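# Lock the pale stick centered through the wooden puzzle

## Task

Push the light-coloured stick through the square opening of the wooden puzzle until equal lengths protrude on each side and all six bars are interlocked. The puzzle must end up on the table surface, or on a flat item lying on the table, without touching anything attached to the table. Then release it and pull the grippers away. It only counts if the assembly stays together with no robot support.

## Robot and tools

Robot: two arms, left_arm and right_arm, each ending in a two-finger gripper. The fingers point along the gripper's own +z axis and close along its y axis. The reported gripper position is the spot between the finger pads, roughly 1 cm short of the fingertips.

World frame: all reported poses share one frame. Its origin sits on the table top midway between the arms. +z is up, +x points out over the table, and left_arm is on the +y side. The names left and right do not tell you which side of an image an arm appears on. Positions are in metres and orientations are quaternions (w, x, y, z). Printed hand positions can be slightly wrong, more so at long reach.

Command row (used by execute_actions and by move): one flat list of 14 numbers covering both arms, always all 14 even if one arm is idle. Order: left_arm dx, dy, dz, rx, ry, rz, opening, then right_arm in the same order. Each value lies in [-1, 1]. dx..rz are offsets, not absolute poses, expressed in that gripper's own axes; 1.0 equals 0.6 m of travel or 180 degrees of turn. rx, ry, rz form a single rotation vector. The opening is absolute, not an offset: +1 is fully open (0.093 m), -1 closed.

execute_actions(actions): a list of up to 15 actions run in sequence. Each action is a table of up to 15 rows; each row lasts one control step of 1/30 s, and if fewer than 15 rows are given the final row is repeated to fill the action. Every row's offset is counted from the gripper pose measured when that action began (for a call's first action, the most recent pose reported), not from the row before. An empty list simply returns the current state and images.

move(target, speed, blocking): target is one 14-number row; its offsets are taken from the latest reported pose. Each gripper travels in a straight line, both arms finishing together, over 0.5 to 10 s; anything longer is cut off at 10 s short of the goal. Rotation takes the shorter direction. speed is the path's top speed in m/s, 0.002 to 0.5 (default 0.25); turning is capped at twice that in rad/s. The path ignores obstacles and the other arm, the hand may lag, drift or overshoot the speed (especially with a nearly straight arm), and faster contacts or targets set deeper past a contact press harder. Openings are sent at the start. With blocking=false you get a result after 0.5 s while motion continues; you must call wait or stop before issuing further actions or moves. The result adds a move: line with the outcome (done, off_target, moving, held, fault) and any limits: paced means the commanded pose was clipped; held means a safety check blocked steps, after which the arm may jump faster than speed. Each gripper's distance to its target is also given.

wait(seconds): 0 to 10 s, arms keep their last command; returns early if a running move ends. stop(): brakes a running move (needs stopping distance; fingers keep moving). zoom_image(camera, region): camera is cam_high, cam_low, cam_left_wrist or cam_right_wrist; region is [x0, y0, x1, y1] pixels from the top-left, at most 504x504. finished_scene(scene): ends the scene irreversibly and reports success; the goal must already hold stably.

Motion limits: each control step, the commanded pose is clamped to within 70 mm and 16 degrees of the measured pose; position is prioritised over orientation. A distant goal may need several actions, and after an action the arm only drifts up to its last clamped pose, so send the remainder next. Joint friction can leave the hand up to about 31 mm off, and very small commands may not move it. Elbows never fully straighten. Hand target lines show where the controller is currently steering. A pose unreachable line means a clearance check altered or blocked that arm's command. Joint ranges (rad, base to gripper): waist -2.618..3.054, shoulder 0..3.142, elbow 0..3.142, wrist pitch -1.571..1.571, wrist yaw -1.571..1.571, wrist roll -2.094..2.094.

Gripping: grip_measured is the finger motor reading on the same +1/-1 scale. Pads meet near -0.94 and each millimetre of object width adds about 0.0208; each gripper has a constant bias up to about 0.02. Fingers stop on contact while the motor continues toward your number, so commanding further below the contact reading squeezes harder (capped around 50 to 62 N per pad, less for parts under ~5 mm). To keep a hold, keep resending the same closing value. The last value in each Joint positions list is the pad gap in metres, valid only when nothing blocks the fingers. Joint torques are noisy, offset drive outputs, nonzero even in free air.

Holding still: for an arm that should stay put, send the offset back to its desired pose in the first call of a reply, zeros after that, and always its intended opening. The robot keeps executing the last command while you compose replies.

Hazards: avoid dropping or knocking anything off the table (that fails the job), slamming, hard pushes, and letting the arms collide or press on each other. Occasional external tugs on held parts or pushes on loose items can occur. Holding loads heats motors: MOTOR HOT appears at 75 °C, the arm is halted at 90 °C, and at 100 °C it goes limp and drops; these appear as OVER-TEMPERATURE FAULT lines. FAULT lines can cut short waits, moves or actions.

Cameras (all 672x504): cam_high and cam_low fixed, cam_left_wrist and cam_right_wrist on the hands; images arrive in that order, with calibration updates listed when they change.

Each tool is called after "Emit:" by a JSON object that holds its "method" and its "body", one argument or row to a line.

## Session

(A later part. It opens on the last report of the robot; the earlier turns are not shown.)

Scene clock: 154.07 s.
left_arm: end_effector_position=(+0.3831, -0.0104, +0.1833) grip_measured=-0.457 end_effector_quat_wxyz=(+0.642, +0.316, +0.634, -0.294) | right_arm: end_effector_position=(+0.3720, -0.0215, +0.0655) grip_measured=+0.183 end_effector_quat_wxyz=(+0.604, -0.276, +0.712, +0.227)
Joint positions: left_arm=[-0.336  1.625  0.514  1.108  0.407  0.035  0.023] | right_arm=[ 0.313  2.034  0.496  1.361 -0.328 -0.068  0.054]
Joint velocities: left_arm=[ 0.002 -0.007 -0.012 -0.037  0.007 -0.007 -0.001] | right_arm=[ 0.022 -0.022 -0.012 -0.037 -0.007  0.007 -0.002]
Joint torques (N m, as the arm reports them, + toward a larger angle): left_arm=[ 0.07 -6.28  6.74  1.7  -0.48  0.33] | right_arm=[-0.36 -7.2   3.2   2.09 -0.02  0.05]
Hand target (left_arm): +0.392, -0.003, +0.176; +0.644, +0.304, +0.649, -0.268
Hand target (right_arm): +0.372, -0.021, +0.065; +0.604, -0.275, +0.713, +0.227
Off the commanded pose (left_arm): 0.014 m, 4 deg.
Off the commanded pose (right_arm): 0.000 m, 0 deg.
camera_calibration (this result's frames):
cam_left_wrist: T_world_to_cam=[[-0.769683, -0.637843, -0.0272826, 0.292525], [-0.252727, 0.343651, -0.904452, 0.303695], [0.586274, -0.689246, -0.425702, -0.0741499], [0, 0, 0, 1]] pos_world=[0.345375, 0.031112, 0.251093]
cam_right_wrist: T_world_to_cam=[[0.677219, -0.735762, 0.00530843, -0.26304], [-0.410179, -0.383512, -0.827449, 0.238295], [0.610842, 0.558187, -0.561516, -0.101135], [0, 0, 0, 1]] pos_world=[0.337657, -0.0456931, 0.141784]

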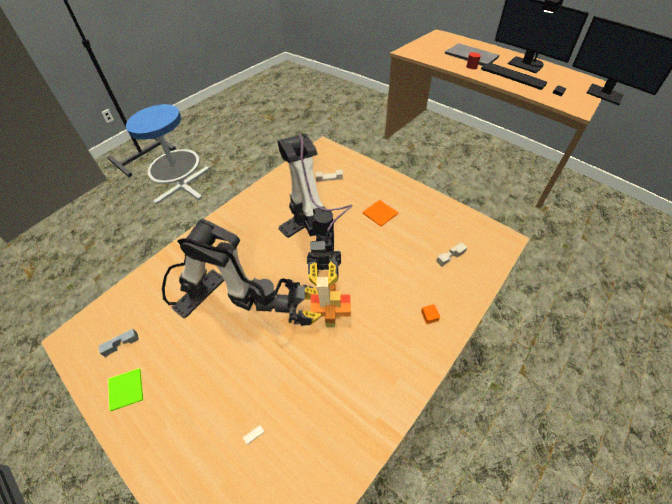

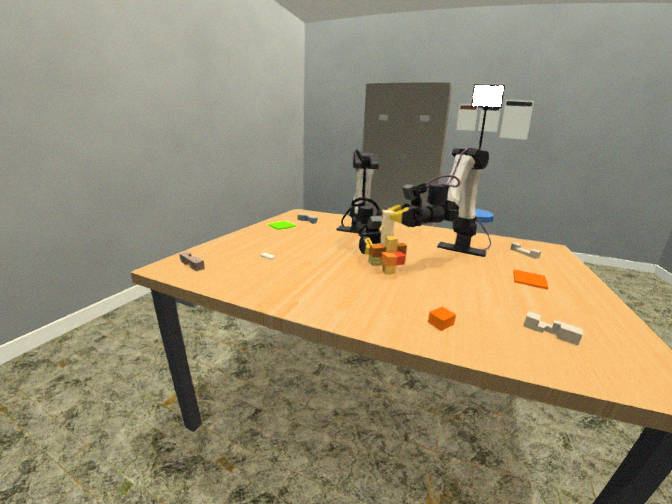

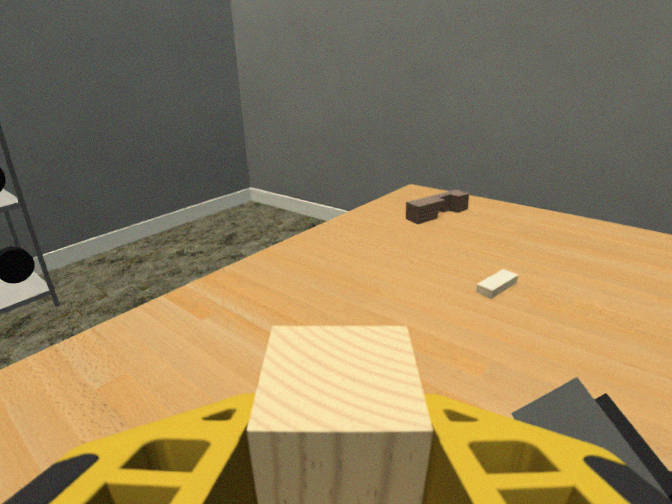

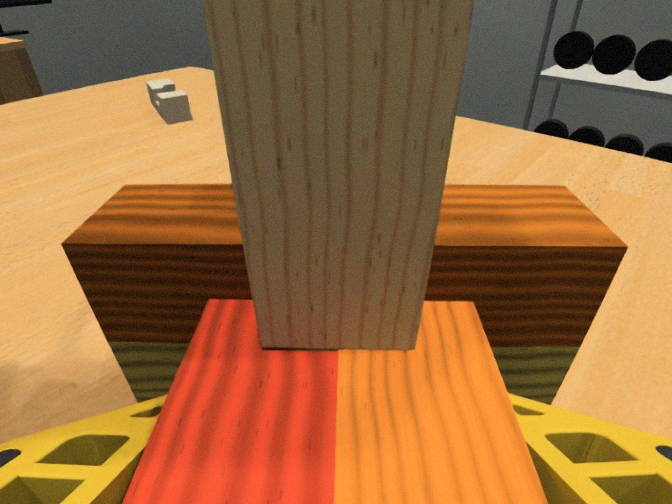

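Emit:
{"method": "execute_actions", "body": {
  "actions": [
    [[0.006,0.016,0,-0.016,0.004,-0.002,-0.5,0,0,0,0,0,0,0.12],[0.006,0.016,0,-0.016,0.004,-0.005,-0.5,0,0,0,0,0,0,0.12],[0.006,0.016,0,-0.016,0.004,-0.008,-0.5,0,0,0,0,0,0,0.12]]
  ]
}}

Emit:
{"method": "zoom_image", "body": {
  "camera": "cam_right_wrist",
  "region": [230, 270, 450, 380]
}}

Scene clock: 156.33 s.
left_arm: end_effector_position=(+0.3845, -0.0093, +0.1834) grip_measured=-0.457 end_effector_quat_wxyz=(+0.641, +0.306, +0.638, -0.297) | right_arm: end_effector_position=(+0.3720, -0.0214, +0.0655) grip_measured=+0.183 end_effector_quat_wxyz=(+0.604, -0.277, +0.712, +0.226)
Joint positions: left_arm=[-0.336  1.625  0.514  1.108  0.397  0.014  0.023] | right_arm=[ 0.313  2.034  0.496  1.361 -0.328 -0.07   0.054]
Joint velocities: left_arm=[-0.017 -0.002 -0.012  0.007  0.037 -0.022  0.001] | right_arm=[ 0.007  0.007  0.002 -0.007  0.007 -0.037 -0.001]
Joint torques (N m, as the arm reports them, + toward a larger angle): left_arm=[-0.02 -6.45  6.93  1.75 -0.26  0.17] | right_arm=[-0.26 -7.32  3.4   2.1  -0.02  0.09]
Hand target (left_arm): +0.391, -0.004, +0.180; +0.642, +0.294, +0.649, -0.284
Hand target (right_arm): +0.372, -0.021, +0.065; +0.604, -0.276, +0.712, +0.227
Off the commanded pose (left_arm): 0.009 m, 2 deg.
Off the commanded pose (right_arm): 0.000 m, 0 deg.
camera_calibration (this result's frames):
cam_left_wrist: T_world_to_cam=[[-0.763301, -0.646015, -0.00610085, 0.287846], [-0.270867, 0.328588, -0.904799, 0.310633], [0.586518, -0.688981, -0.425796, -0.0742204], [0, 0, 0, 1]] pos_world=[0.347385, 0.0327459, 0.251213]
cam_right_wrist: T_world_to_cam=[[0.677722, -0.735283, 0.00712529, -0.263271], [-0.408897, -0.384905, -0.827436, 0.237792], [0.611143, 0.557859, -0.561514, -0.101254], [0, 0, 0, 1]] pos_world=[0.337538, -0.0455665, 0.141778]

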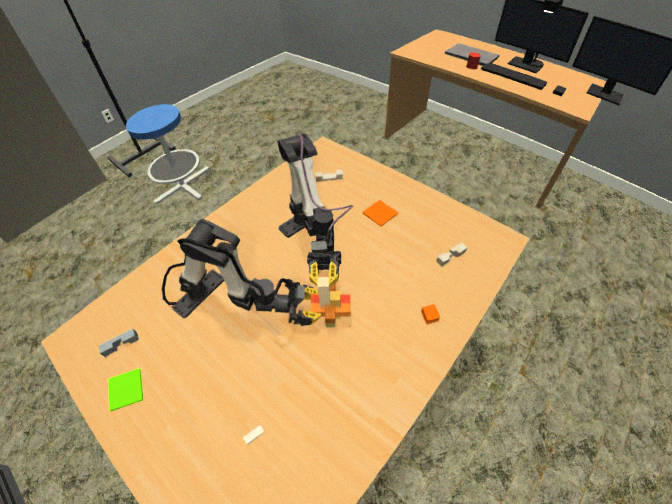

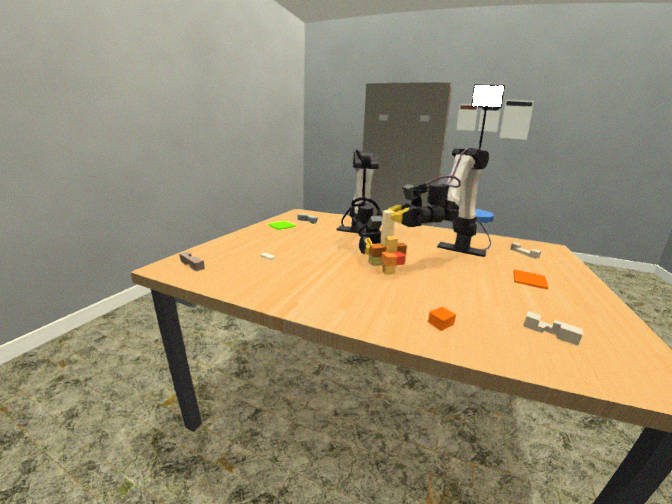

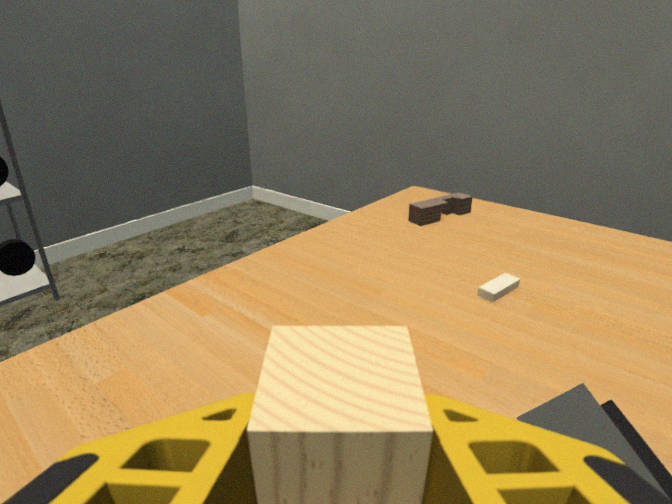

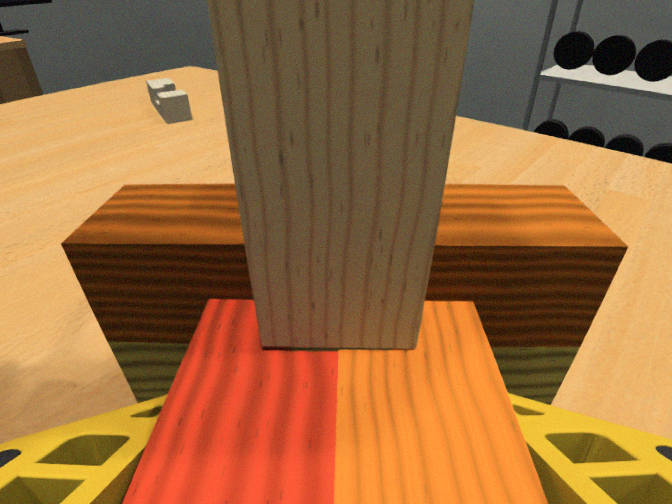

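Region (230, 270, 450, 380) of cam_right_wrist's 672x504 image, scaled by 2.291, with more detail than that image has.

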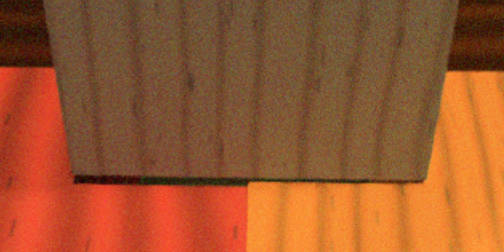

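Emit:
{"method": "execute_actions", "body": {
  "actions": [
    [[0.008,0.012,0,-0.012,0.005,0.002,-0.5,0,0,0,0,0,0,0.12],[0.012,0.012,0,-0.012,0.006,0.002,-0.5,0,0,0,0,0,0,0.12],[0.016,0.012,0,-0.012,0.007,0.002,-0.5,0,0,0,0,0,0,0.12],[0.02,0.012,0,-0.012,0.008,0.002,-0.5,0,0,0,0,0,0,0.12],[0.024,0.012,0,-0.012,0.009,0.002,-0.5,0,0,0,0,0,0,0.12],[0.028,0.012,0,-0.012,0.01,0.002,-0.5,0,0,0,0,0,0,0.12],[0.032,0.012,0,-0.012,0.011,0.002,-0.5,0,0,0,0,0,0,0.12]]
  ]
}}

Emit:
{"method": "zoom_image", "body": {
  "camera": "cam_right_wrist",
  "region": [230, 270, 450, 380]
}}

Scene clock: 159.67 s.
left_arm: end_effector_position=(+0.3849, -0.0101, +0.1829) grip_measured=-0.457 end_effector_quat_wxyz=(+0.643, +0.307, +0.635, -0.298) | right_arm: end_effector_position=(+0.3720, -0.0214, +0.0655) grip_measured=+0.183 end_effector_quat_wxyz=(+0.603, -0.274, +0.713, +0.229)
Joint positions: left_arm=[-0.336  1.639  0.514  1.131  0.4    0.015  0.023] | right_arm=[ 0.313  2.034  0.496  1.361 -0.328 -0.063  0.054]
Joint velocities: left_arm=[ 0.002 -0.002  0.007 -0.022 -0.007  0.022 -0.   ] | right_arm=[-0.012 -0.007  0.002 -0.095  0.095  0.022  0.   ]
Joint torques (N m, as the arm reports them, + toward a larger angle): left_arm=[-0.03 -4.54  5.51  1.81 -0.28  0.35] | right_arm=[-0.33 -7.3   3.34  2.11 -0.02 -0.04]
Hand target (left_arm): +0.389, -0.004, +0.165; +0.635, +0.302, +0.654, -0.278
Hand target (right_arm): +0.372, -0.021, +0.065; +0.604, -0.277, +0.712, +0.227
Off the commanded pose (left_arm): 0.020 m, 3 deg.
Off the commanded pose (right_arm): 0.000 m, 0 deg.
camera_calibration (this result's frames):
cam_left_wrist: T_world_to_cam=[[-0.765445, -0.643417, -0.0104027, 0.289259], [-0.262209, 0.326619, -0.908056, 0.307788], [0.587657, -0.692339, -0.418719, -0.0769938], [0, 0, 0, 1]] pos_world=[0.347362, 0.0322788, 0.250259]
cam_right_wrist: T_world_to_cam=[[0.676894, -0.73608, 0.000356332, -0.262537], [-0.413069, -0.380256, -0.827514, 0.239448], [0.609252, 0.559992, -0.561445, -0.100509], [0, 0, 0, 1]] pos_world=[0.337854, -0.0459124, 0.14181]

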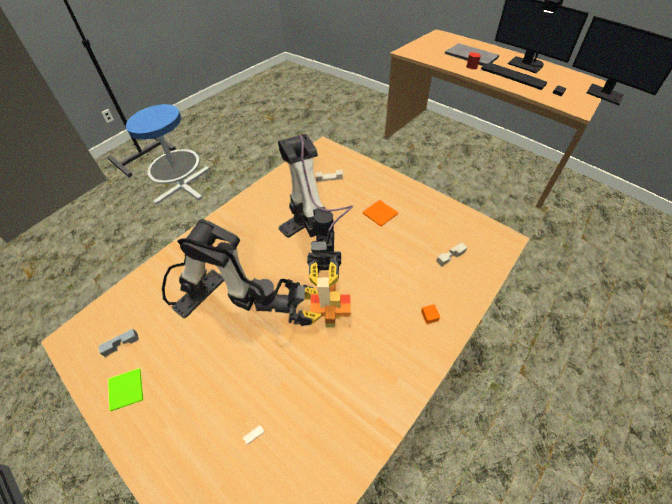

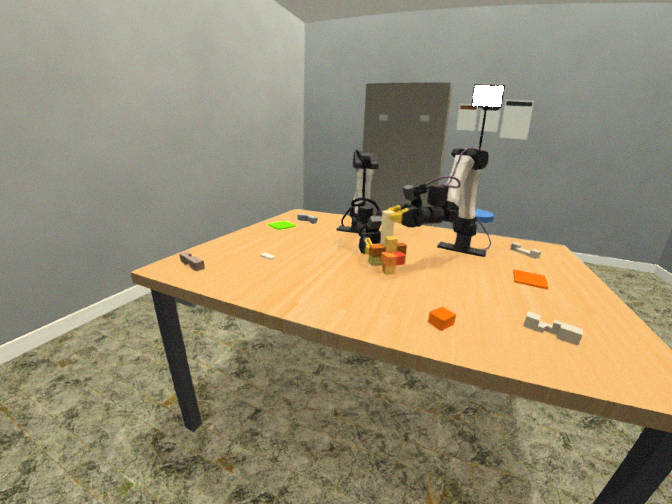

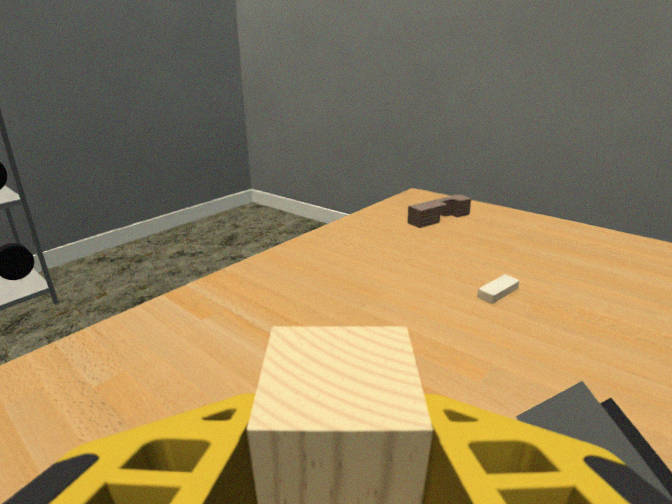

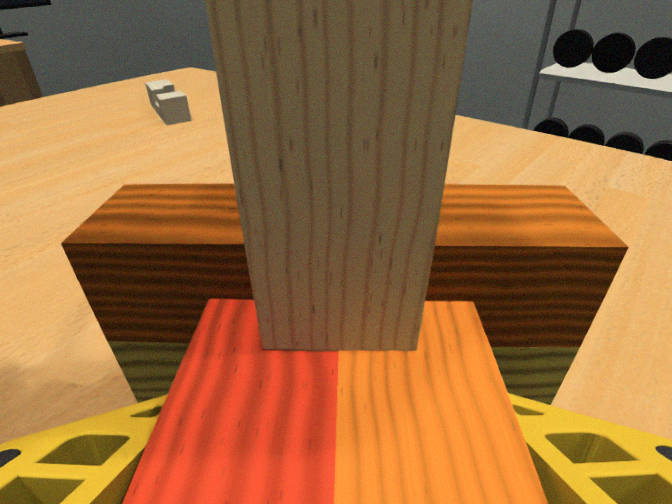

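Region (230, 270, 450, 380) of cam_right_wrist's 672x504 image, scaled by 2.291, with more detail than that image has.

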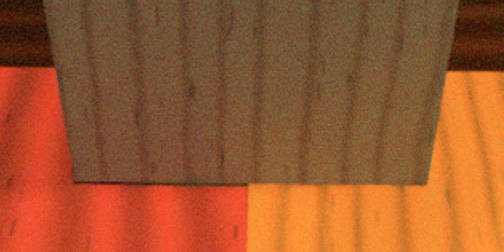

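Emit:
{"method": "zoom_image", "body": {
  "camera": "cam_high",
  "region": [305, 270, 355, 320]
}}

Emit:
{"method": "zoom_image", "body": {
  "camera": "cam_low",
  "region": [355, 200, 430, 280]
}}

Region (305, 270, 355, 320) of cam_high's 672x504 image, scaled by 10.080, with more detail than that image has.

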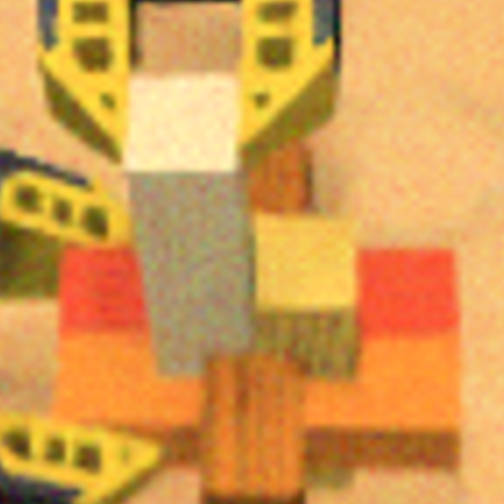

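Region (355, 200, 430, 280) of cam_low's 672x504 image, scaled by 6.300, with more detail than that image has; it fills the left 472 columns of this view, and the rest is white.

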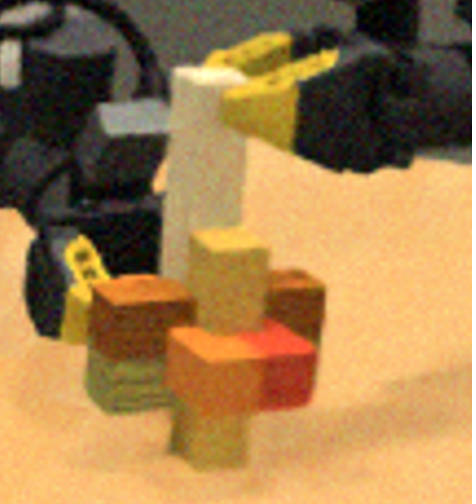

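Emit:
{"method": "execute_actions", "body": {
  "actions": [
    [[0.0,0.03,0,-0.025,-0.004,0.006,-0.5,0,0,0,0,0,0,0.12]],
    [[0.01,0.03,0,-0.025,0.008,0.004,-0.5,0,0,0,0,0,0,0.12],[0.02,0.03,0,-0.025,0.014,0.002,-0.5,0,0,0,0,0,0,0.12],[0.03,0.03,0,-0.025,0.02,0.0,-0.5,0,0,0,0,0,0,0.12],[0.04,0.03,0,-0.025,0.026,-0.002,-0.5,0,0,0,0,0,0,0.12],[0.045,0.03,0,-0.025,0.03,-0.004,-0.5,0,0,0,0,0,0,0.12]]
  ]
}}

Emit:
{"method": "zoom_image", "body": {
  "camera": "cam_right_wrist",
  "region": [230, 270, 450, 380]
}}

Scene clock: 169.10 s.
left_arm: end_effector_position=(+0.3854, -0.0097, +0.1815) grip_measured=-0.457 end_effector_quat_wxyz=(+0.641, +0.305, +0.638, -0.298) | right_arm: end_effector_position=(+0.3720, -0.0215, +0.0655) grip_measured=+0.183 end_effector_quat_wxyz=(+0.603, -0.273, +0.713, +0.229)
Joint positions: left_arm=[-0.336  1.639  0.514  1.125  0.396  0.012  0.023] | right_arm=[ 0.313  2.034  0.496  1.361 -0.328 -0.06   0.054]
Joint velocities: left_arm=[-0.012 -0.002  0.002  0.081  0.007 -0.081  0.   ] | right_arm=[-0.012  0.012 -0.002  0.037  0.007  0.051  0.001]
Joint torques (N m, as the arm reports them, + toward a larger angle): left_arm=[ 0.77 -5.23  6.69  1.22 -0.56  0.41] | right_arm=[-0.31 -7.31  3.29  2.11 -0.05  0.03]
Hand target (left_arm): +0.397, +0.003, +0.156; +0.623, +0.292, +0.677, -0.263
Hand target (right_arm): +0.372, -0.021, +0.065; +0.603, -0.273, +0.713, +0.229
Off the commanded pose (left_arm): 0.031 m, 7 deg.
Off the commanded pose (right_arm): 0.000 m, 0 deg.
camera_calibration (this result's frames):
cam_left_wrist: T_world_to_cam=[[-0.762802, -0.646614, -0.00481187, 0.287898], [-0.270577, 0.325937, -0.905844, 0.309361], [0.5873, -0.689678, -0.423584, -0.0765594], [0, 0, 0, 1]] pos_world=[0.348278, 0.0325254, 0.249189]
cam_right_wrist: T_world_to_cam=[[0.676287, -0.736635, -0.00221268, -0.262219], [-0.414811, -0.378342, -0.82752, 0.240134], [0.608743, 0.560559, -0.561432, -0.100309], [0, 0, 0, 1]] pos_world=[0.338008, -0.0460777, 0.141819]

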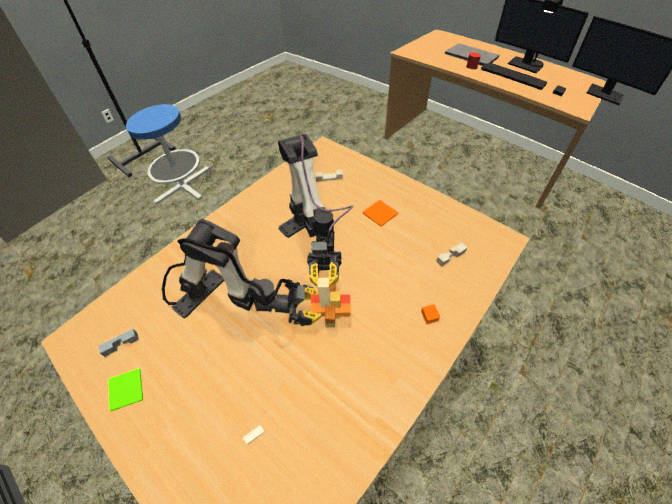

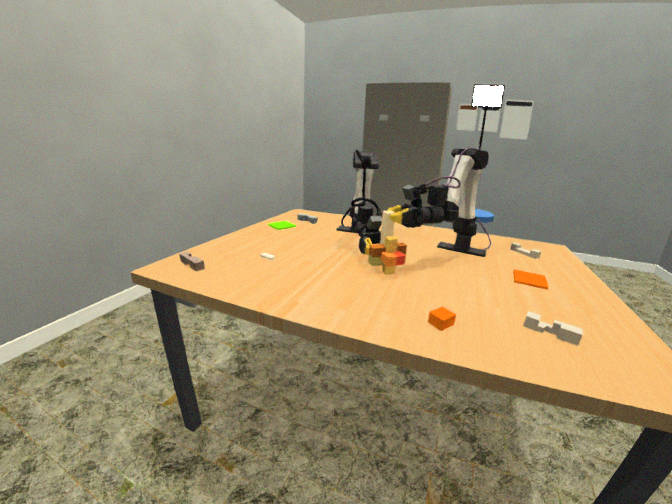

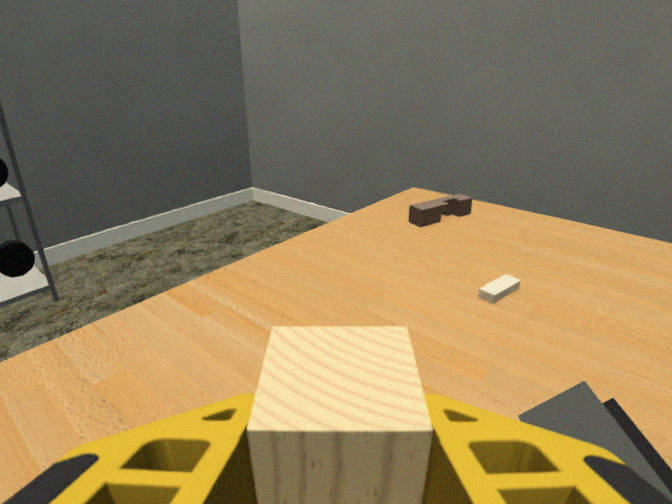

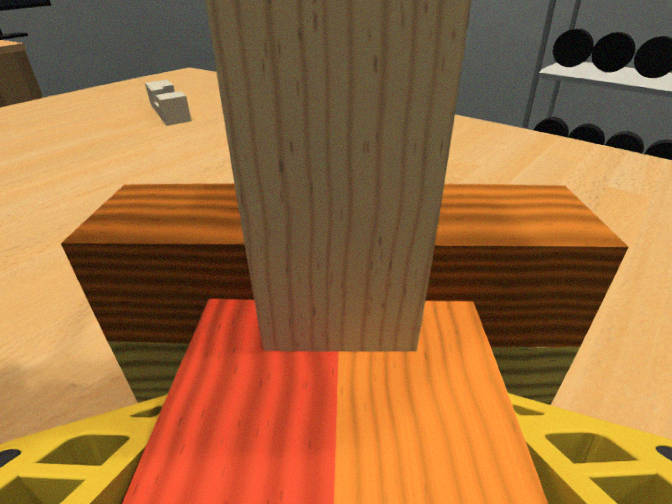

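Region (230, 270, 450, 380) of cam_right_wrist's 672x504 image, scaled by 2.291, with more detail than that image has.

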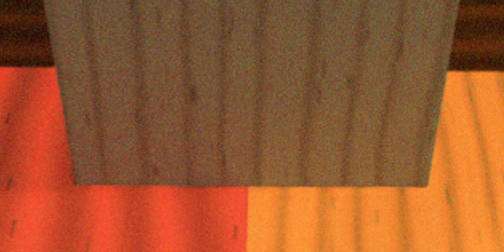

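Emit:
{"method": "execute_actions", "body": {
  "actions": [
    [[0.02,0.015,0,-0.013,0.013,0,-0.5,0,0,0,0,0,0,0.2],[0.02,0.015,0,-0.013,0.013,0,-0.5,0,0,0,0,0,0,0.22],[0.02,0.015,0,-0.013,0.013,0,-0.5,0,0,0,0,0,0,0.24],[0.02,0.015,0,-0.013,0.013,0,-0.5,0,0,0,0,0,0,0.26],[0.02,0.015,0,-0.013,0.013,0,-0.5,0,0,0,0,0,0,0.28],[0.02,0.015,0,-0.013,0.013,0,-0.5,0,0,0,0,0,0,0.3]]
  ]
}}

Emit:
{"method": "zoom_image", "body": {
  "camera": "cam_right_wrist",
  "region": [230, 270, 450, 380]
}}

Scene clock: 175.77 s.
left_arm: end_effector_position=(+0.3852, -0.0099, +0.1819) grip_measured=-0.457 end_effector_quat_wxyz=(+0.641, +0.306, +0.637, -0.298) | right_arm: end_effector_position=(+0.3720, -0.0215, +0.0655) grip_measured=+0.303 end_effector_quat_wxyz=(+0.603, -0.273, +0.713, +0.229)
Joint positions: left_arm=[-0.336  1.639  0.514  1.127  0.398  0.011  0.023] | right_arm=[ 0.313  2.034  0.496  1.361 -0.328 -0.06   0.06 ]
Joint velocities: left_arm=[ 0.017  0.012 -0.007  0.051  0.022  0.007  0.   ] | right_arm=[ 0.002 -0.017  0.002 -0.051 -0.022 -0.007 -0.001]
Joint torques (N m, as the arm reports them, + toward a larger angle): left_arm=[ 0.16 -6.06  6.68  1.55 -0.3   0.3 ] | right_arm=[-0.3  -7.27  3.4   2.09 -0.06  0.02]
Hand target (left_arm): +0.392, -0.004, +0.170; +0.634, +0.299, +0.657, -0.279
Hand target (right_arm): +0.372, -0.021, +0.065; +0.603, -0.273, +0.713, +0.229
Off the commanded pose (left_arm): 0.015 m, 3 deg.
Off the commanded pose (right_arm): 0.000 m, 0 deg.
camera_calibration (this result's frames):
cam_left_wrist: T_world_to_cam=[[-0.764029, -0.645163, -0.00500241, 0.2881], [-0.268999, 0.325588, -0.906439, 0.309174], [0.58643, -0.6912, -0.422306, -0.0763186], [0, 0, 0, 1]] pos_world=[0.348039, 0.0324565, 0.249459]
cam_right_wrist: T_world_to_cam=[[0.676287, -0.736635, -0.00221268, -0.262219], [-0.414811, -0.378342, -0.82752, 0.240134], [0.608743, 0.560559, -0.561432, -0.100309], [0, 0, 0, 1]] pos_world=[0.338008, -0.0460777, 0.141819]

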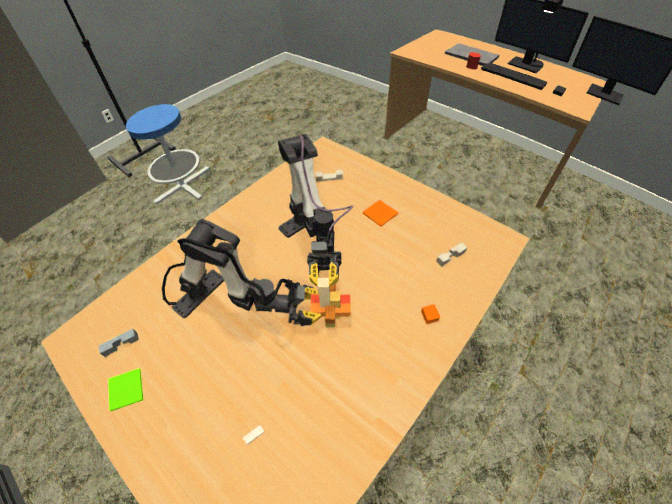

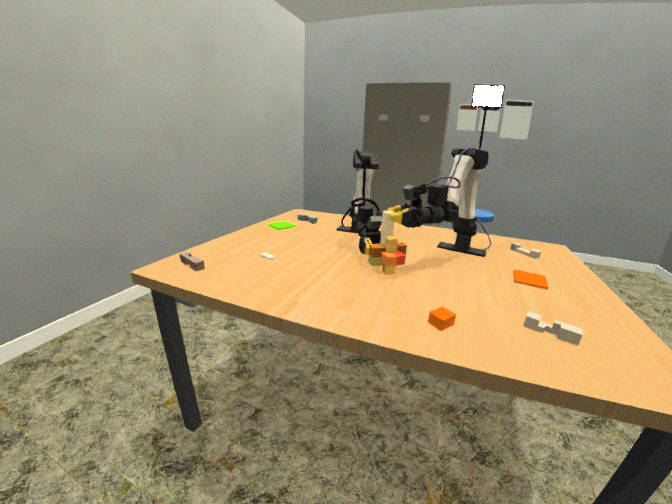

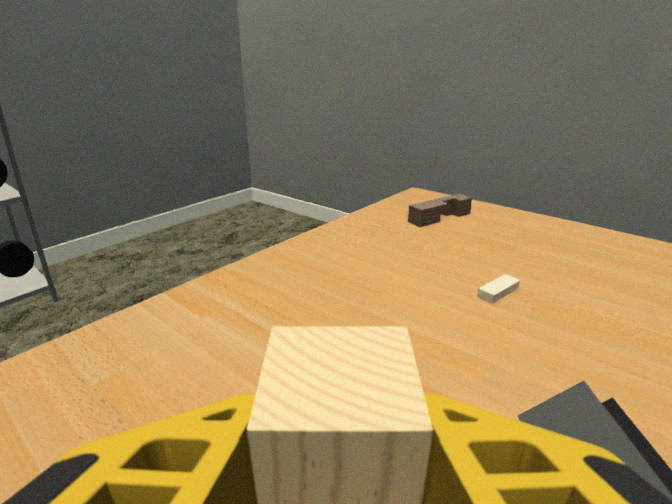

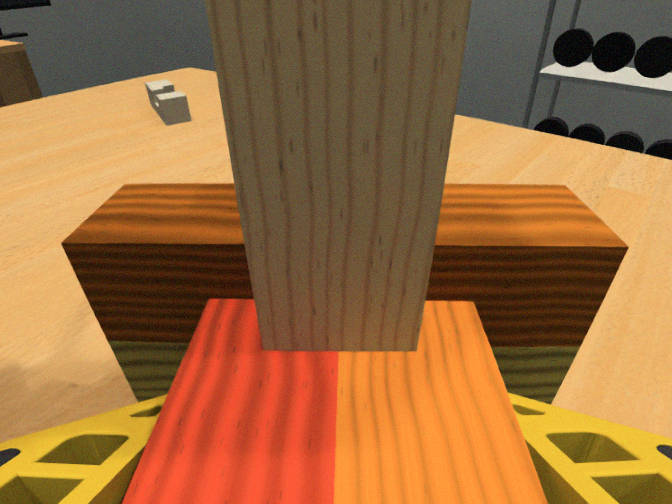

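Region (230, 270, 450, 380) of cam_right_wrist's 672x504 image, scaled by 2.291, with more detail than that image has.

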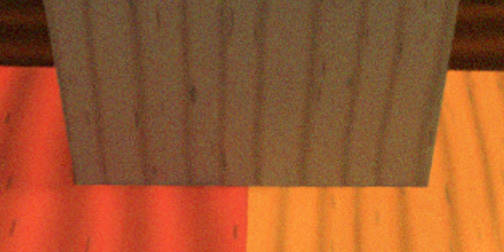

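Emit:
{"method": "execute_actions", "body": {
  "actions": [
    [[0.02,0.012,0,-0.01,0.013,0,-0.5,0,0,0,0,0,0,0.33],[0.02,0.012,0,-0.01,0.013,0,-0.5,0,0,0,0,0,0,0.36],[0.02,0.012,0,-0.01,0.013,0,-0.5,0,0,0,0,0,0,0.39],[0.02,0.012,0,-0.01,0.013,0,-0.5,0,0,0,0,0,0,0.42]]
  ]
}}

Emit:
{"method": "zoom_image", "body": {
  "camera": "cam_right_wrist",
  "region": [230, 270, 450, 380]
}}

Scene clock: 180.53 s.
left_arm: end_effector_position=(+0.3848, -0.0102, +0.1814) grip_measured=-0.457 end_effector_quat_wxyz=(+0.640, +0.307, +0.637, -0.299) | right_arm: end_effector_position=(+0.3721, -0.0216, +0.0654) grip_measured=+0.419 end_effector_quat_wxyz=(+0.603, -0.273, +0.714, +0.229)
Joint positions: left_arm=[-0.336  1.639  0.514  1.125  0.401  0.011  0.023] | right_arm=[ 0.313  2.034  0.496  1.36  -0.327 -0.06   0.065]
Joint velocities: left_arm=[ 0.002 -0.007 -0.012  0.051 -0.007 -0.037 -0.001] | right_arm=[-0.002 -0.007  0.007 -0.022  0.007 -0.051 -0.001]
Joint torques (N m, as the arm reports them, + toward a larger angle): left_arm=[ 0.16 -6.05  6.69  1.58 -0.21  0.29] | right_arm=[-0.42 -7.24  3.56  2.1  -0.03  0.03]
Hand target (left_arm): +0.390, -0.005, +0.170; +0.633, +0.302, +0.655, -0.282
Hand target (right_arm): +0.372, -0.021, +0.065; +0.603, -0.273, +0.714, +0.229
Off the commanded pose (left_arm): 0.014 m, 3 deg.
Off the commanded pose (right_arm): 0.000 m, 0 deg.
camera_calibration (this result's frames):
cam_left_wrist: T_world_to_cam=[[-0.766002, -0.642824, -0.00428438, 0.288237], [-0.269531, 0.327215, -0.905695, 0.308864], [0.583604, -0.692609, -0.423909, -0.0751318], [0, 0, 0, 1]] pos_world=[0.347886, 0.0321834, 0.249122]
cam_right_wrist: T_world_to_cam=[[0.675733, -0.737143, -0.0022151, -0.262147], [-0.415343, -0.378255, -0.827293, 0.24023], [0.608995, 0.559949, -0.561767, -0.100433], [0, 0, 0, 1]] pos_world=[0.338082, -0.0461341, 0.14174]

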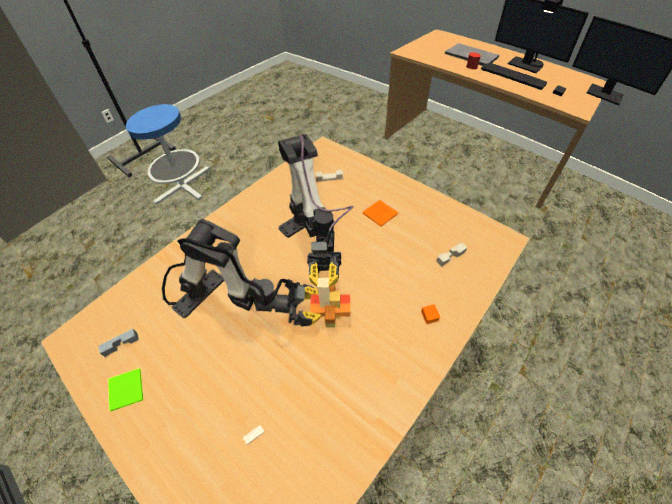

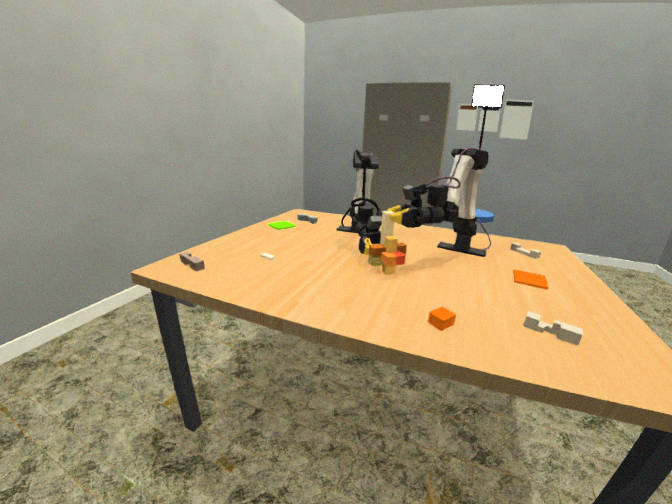

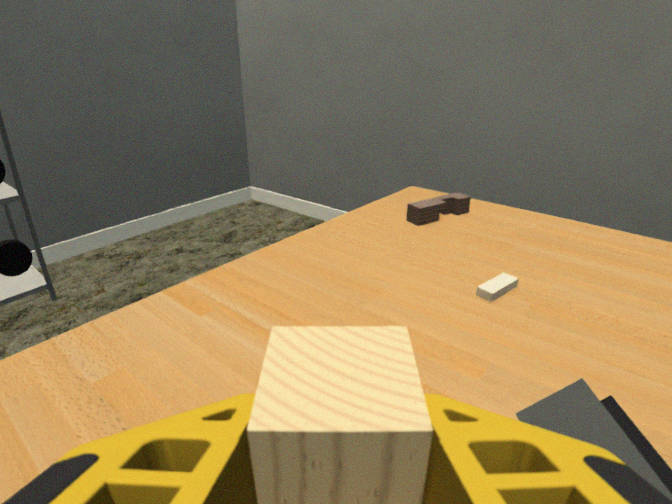

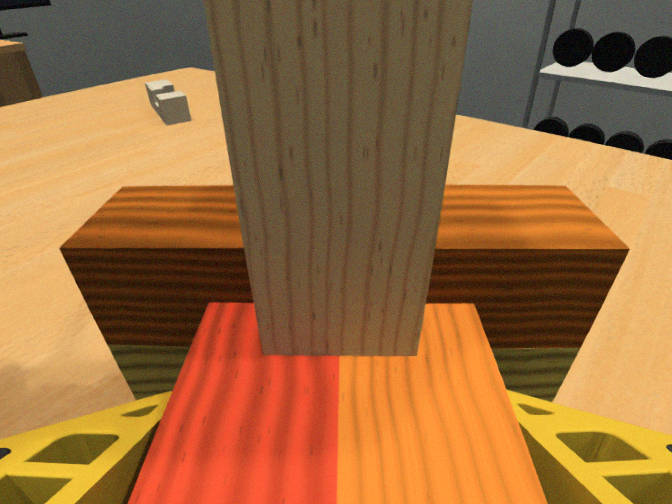

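Region (230, 270, 450, 380) of cam_right_wrist's 672x504 image, scaled by 2.291, with more detail than that image has.

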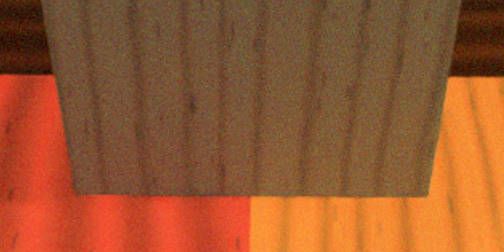

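Emit:
{"method": "execute_actions", "body": {
  "actions": [
    [[0.025,0.02,0,-0.017,0.016,0,-0.5,0,0,0,0,0,0,0.42],[0.032,0.025,0,-0.021,0.021,-0.002,-0.5,0,0,0,0,0,0,0.42],[0.04,0.03,0,-0.025,0.026,-0.004,-0.5,0,0,0,0,0,0,0.42],[0.048,0.03,0,-0.025,0.031,-0.006,-0.5,0,0,0,0,0,0,0.42],[0.055,0.03,0,-0.025,0.036,-0.008,-0.5,0,0,0,0,0,0,0.42]]
  ]
}}

Emit:
{"method": "zoom_image", "body": {
  "camera": "cam_right_wrist",
  "region": [230, 270, 450, 380]
}}

Scene clock: 183.93 s.
left_arm: end_effector_position=(+0.3852, -0.0099, +0.1804) grip_measured=-0.457 end_effector_quat_wxyz=(+0.639, +0.305, +0.640, -0.299) | right_arm: end_effector_position=(+0.3721, -0.0216, +0.0654) grip_measured=+0.419 end_effector_quat_wxyz=(+0.603, -0.273, +0.714, +0.229)
Joint positions: left_arm=[-0.336  1.639  0.514  1.12   0.398  0.011  0.023] | right_arm=[ 0.313  2.034  0.496  1.36  -0.327 -0.06   0.065]
Joint velocities: left_arm=[ 0.002  0.012  0.002  0.007 -0.095 -0.051  0.001] | right_arm=[-0.022  0.002 -0.007 -0.007  0.022 -0.007 -0.   ]
Joint torques (N m, as the arm reports them, + toward a larger angle): left_arm=[ 0.76 -4.84  6.45  1.08 -0.5   0.37] | right_arm=[-0.27 -7.45  3.38  2.12 -0.01  0.04]
Hand target (left_arm): +0.396, +0.003, +0.149; +0.611, +0.292, +0.686, -0.265
Hand target (right_arm): +0.372, -0.022, +0.065; +0.603, -0.273, +0.714, +0.229
Off the commanded pose (left_arm): 0.036 m, 8 deg.
Off the commanded pose (right_arm): 0.000 m, 0 deg.
camera_calibration (this result's frames):
cam_left_wrist: T_world_to_cam=[[-0.764049, -0.645155, -0.00180562, 0.287523], [-0.274726, 0.327884, -0.90389, 0.309594], [0.583741, -0.690121, -0.427761, -0.0749138], [0, 0, 0, 1]] pos_world=[0.348465, 0.0322859, 0.248313]
cam_right_wrist: T_world_to_cam=[[0.675733, -0.737143, -0.0022151, -0.262147], [-0.415343, -0.378255, -0.827293, 0.24023], [0.608995, 0.559949, -0.561767, -0.100433], [0, 0, 0, 1]] pos_world=[0.338082, -0.0461341, 0.14174]

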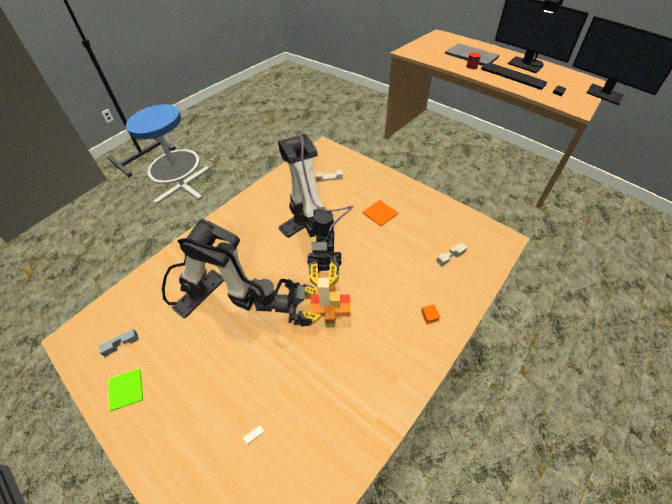

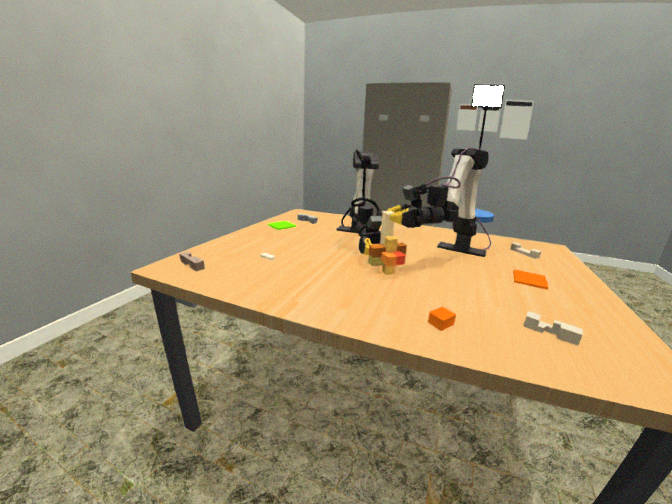

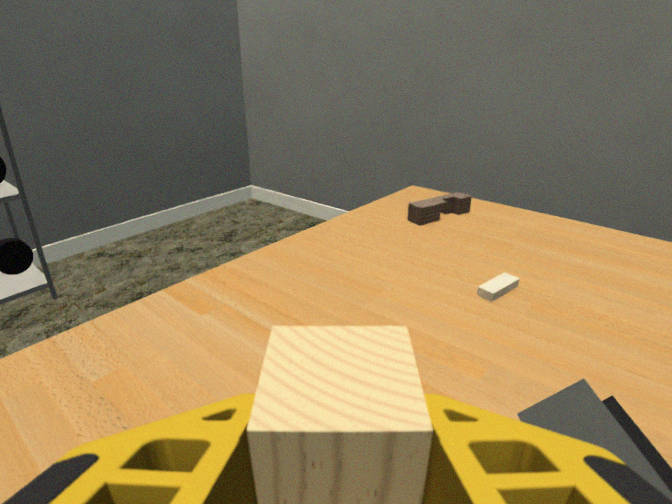

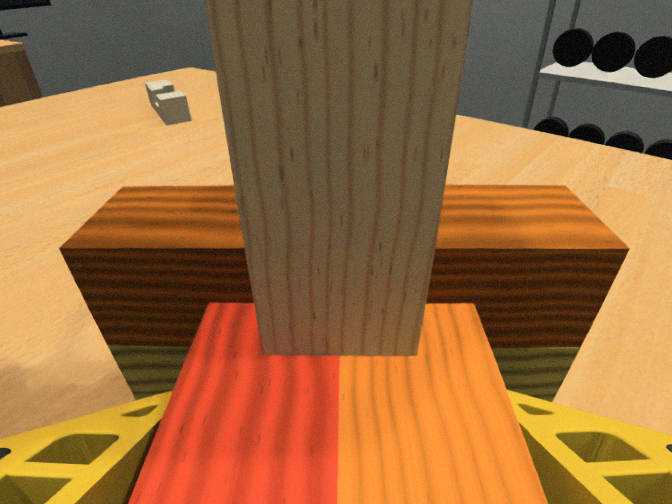

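Region (230, 270, 450, 380) of cam_right_wrist's 672x504 image, scaled by 2.291, with more detail than that image has.

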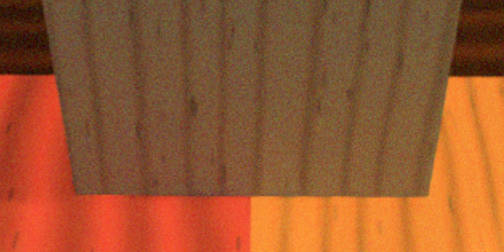

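Emit:
{"method": "execute_actions", "body": {
  "actions": [
    [[0.03,0.02,-0.015,-0.017,0.02,-0.002,-0.5,0,0,0,0,0,0,0.55]],
    [[0.03,0.02,0.015,-0.017,0.02,-0.002,-0.5,0,0,0,0,0,0,0.55]]
  ]
}}

Emit:
{"method": "zoom_image", "body": {
  "camera": "cam_right_wrist",
  "region": [230, 270, 450, 380]
}}

Scene clock: 188.50 s.
left_arm: end_effector_position=(+0.3850, -0.0104, +0.1806) grip_measured=-0.457 end_effector_quat_wxyz=(+0.640, +0.305, +0.640, -0.298) | right_arm: end_effector_position=(+0.3721, -0.0216, +0.0654) grip_measured=+0.549 end_effector_quat_wxyz=(+0.603, -0.273, +0.714, +0.229)
Joint positions: left_arm=[-0.339  1.639  0.514  1.121  0.394  0.01   0.023] | right_arm=[ 0.313  2.034  0.496  1.36  -0.327 -0.06   0.072]
Joint velocities: left_arm=[ 0.012 -0.002  0.012  0.022  0.051 -0.037 -0.001] | right_arm=[-0.007 -0.007  0.002 -0.007 -0.11  -0.022  0.001]
Joint torques (N m, as the arm reports them, + toward a larger angle): left_arm=[-0.05 -3.67  8.88  1.37 -0.35  0.35] | right_arm=[-0.33 -7.23  3.36  2.09 -0.03  0.09]
Hand target (left_arm): +0.398, -0.008, +0.163; +0.625, +0.298, +0.667, -0.275
Hand target (right_arm): +0.372, -0.022, +0.065; +0.603, -0.273, +0.714, +0.229
Off the commanded pose (left_arm): 0.023 m, 5 deg.
Off the commanded pose (right_arm): 0.000 m, 0 deg.
camera_calibration (this result's frames):
cam_left_wrist: T_world_to_cam=[[-0.763062, -0.646323, -0.00187008, 0.286727], [-0.274569, 0.326778, -0.904338, 0.309958], [0.585106, -0.689552, -0.426812, -0.0757417], [0, 0, 0, 1]] pos_world=[0.348212, 0.0318027, 0.248516]
cam_right_wrist: T_world_to_cam=[[0.675733, -0.737143, -0.0022151, -0.262147], [-0.415343, -0.378255, -0.827293, 0.24023], [0.608995, 0.559949, -0.561767, -0.100433], [0, 0, 0, 1]] pos_world=[0.338082, -0.0461341, 0.14174]

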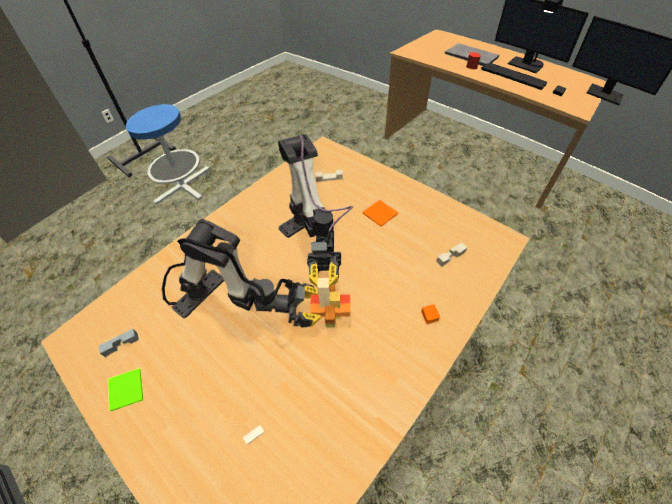

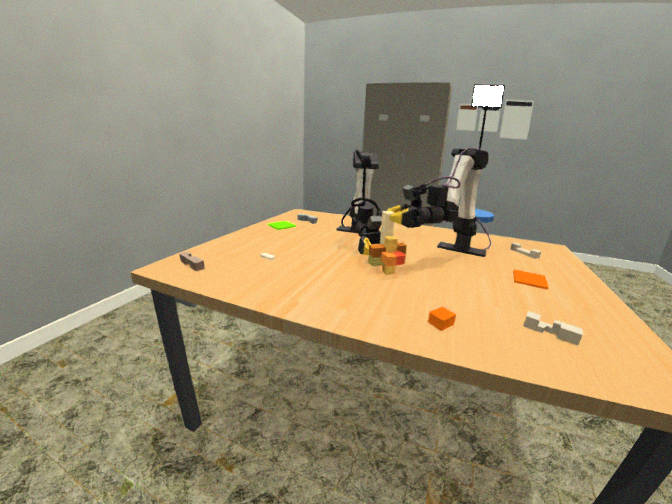

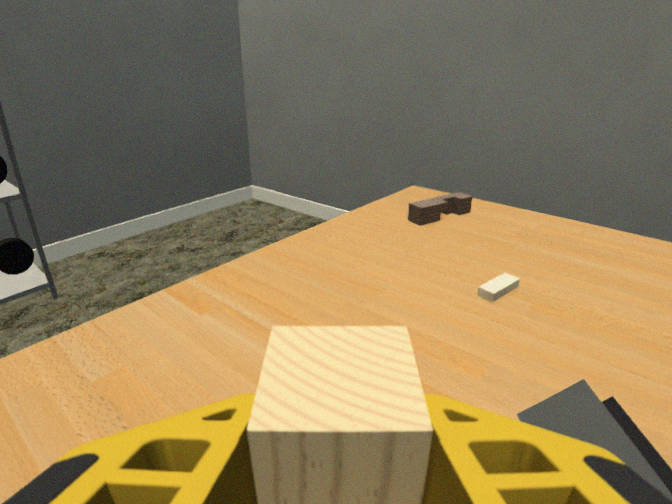

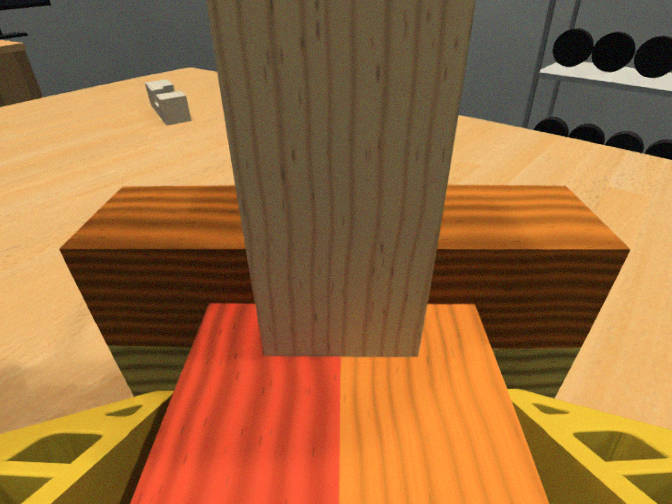

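Region (230, 270, 450, 380) of cam_right_wrist's 672x504 image, scaled by 2.291, with more detail than that image has.

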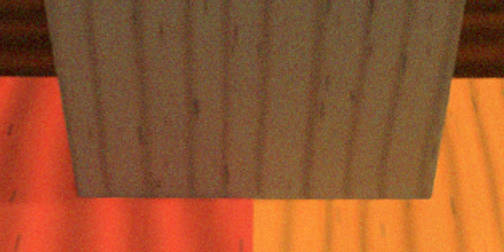

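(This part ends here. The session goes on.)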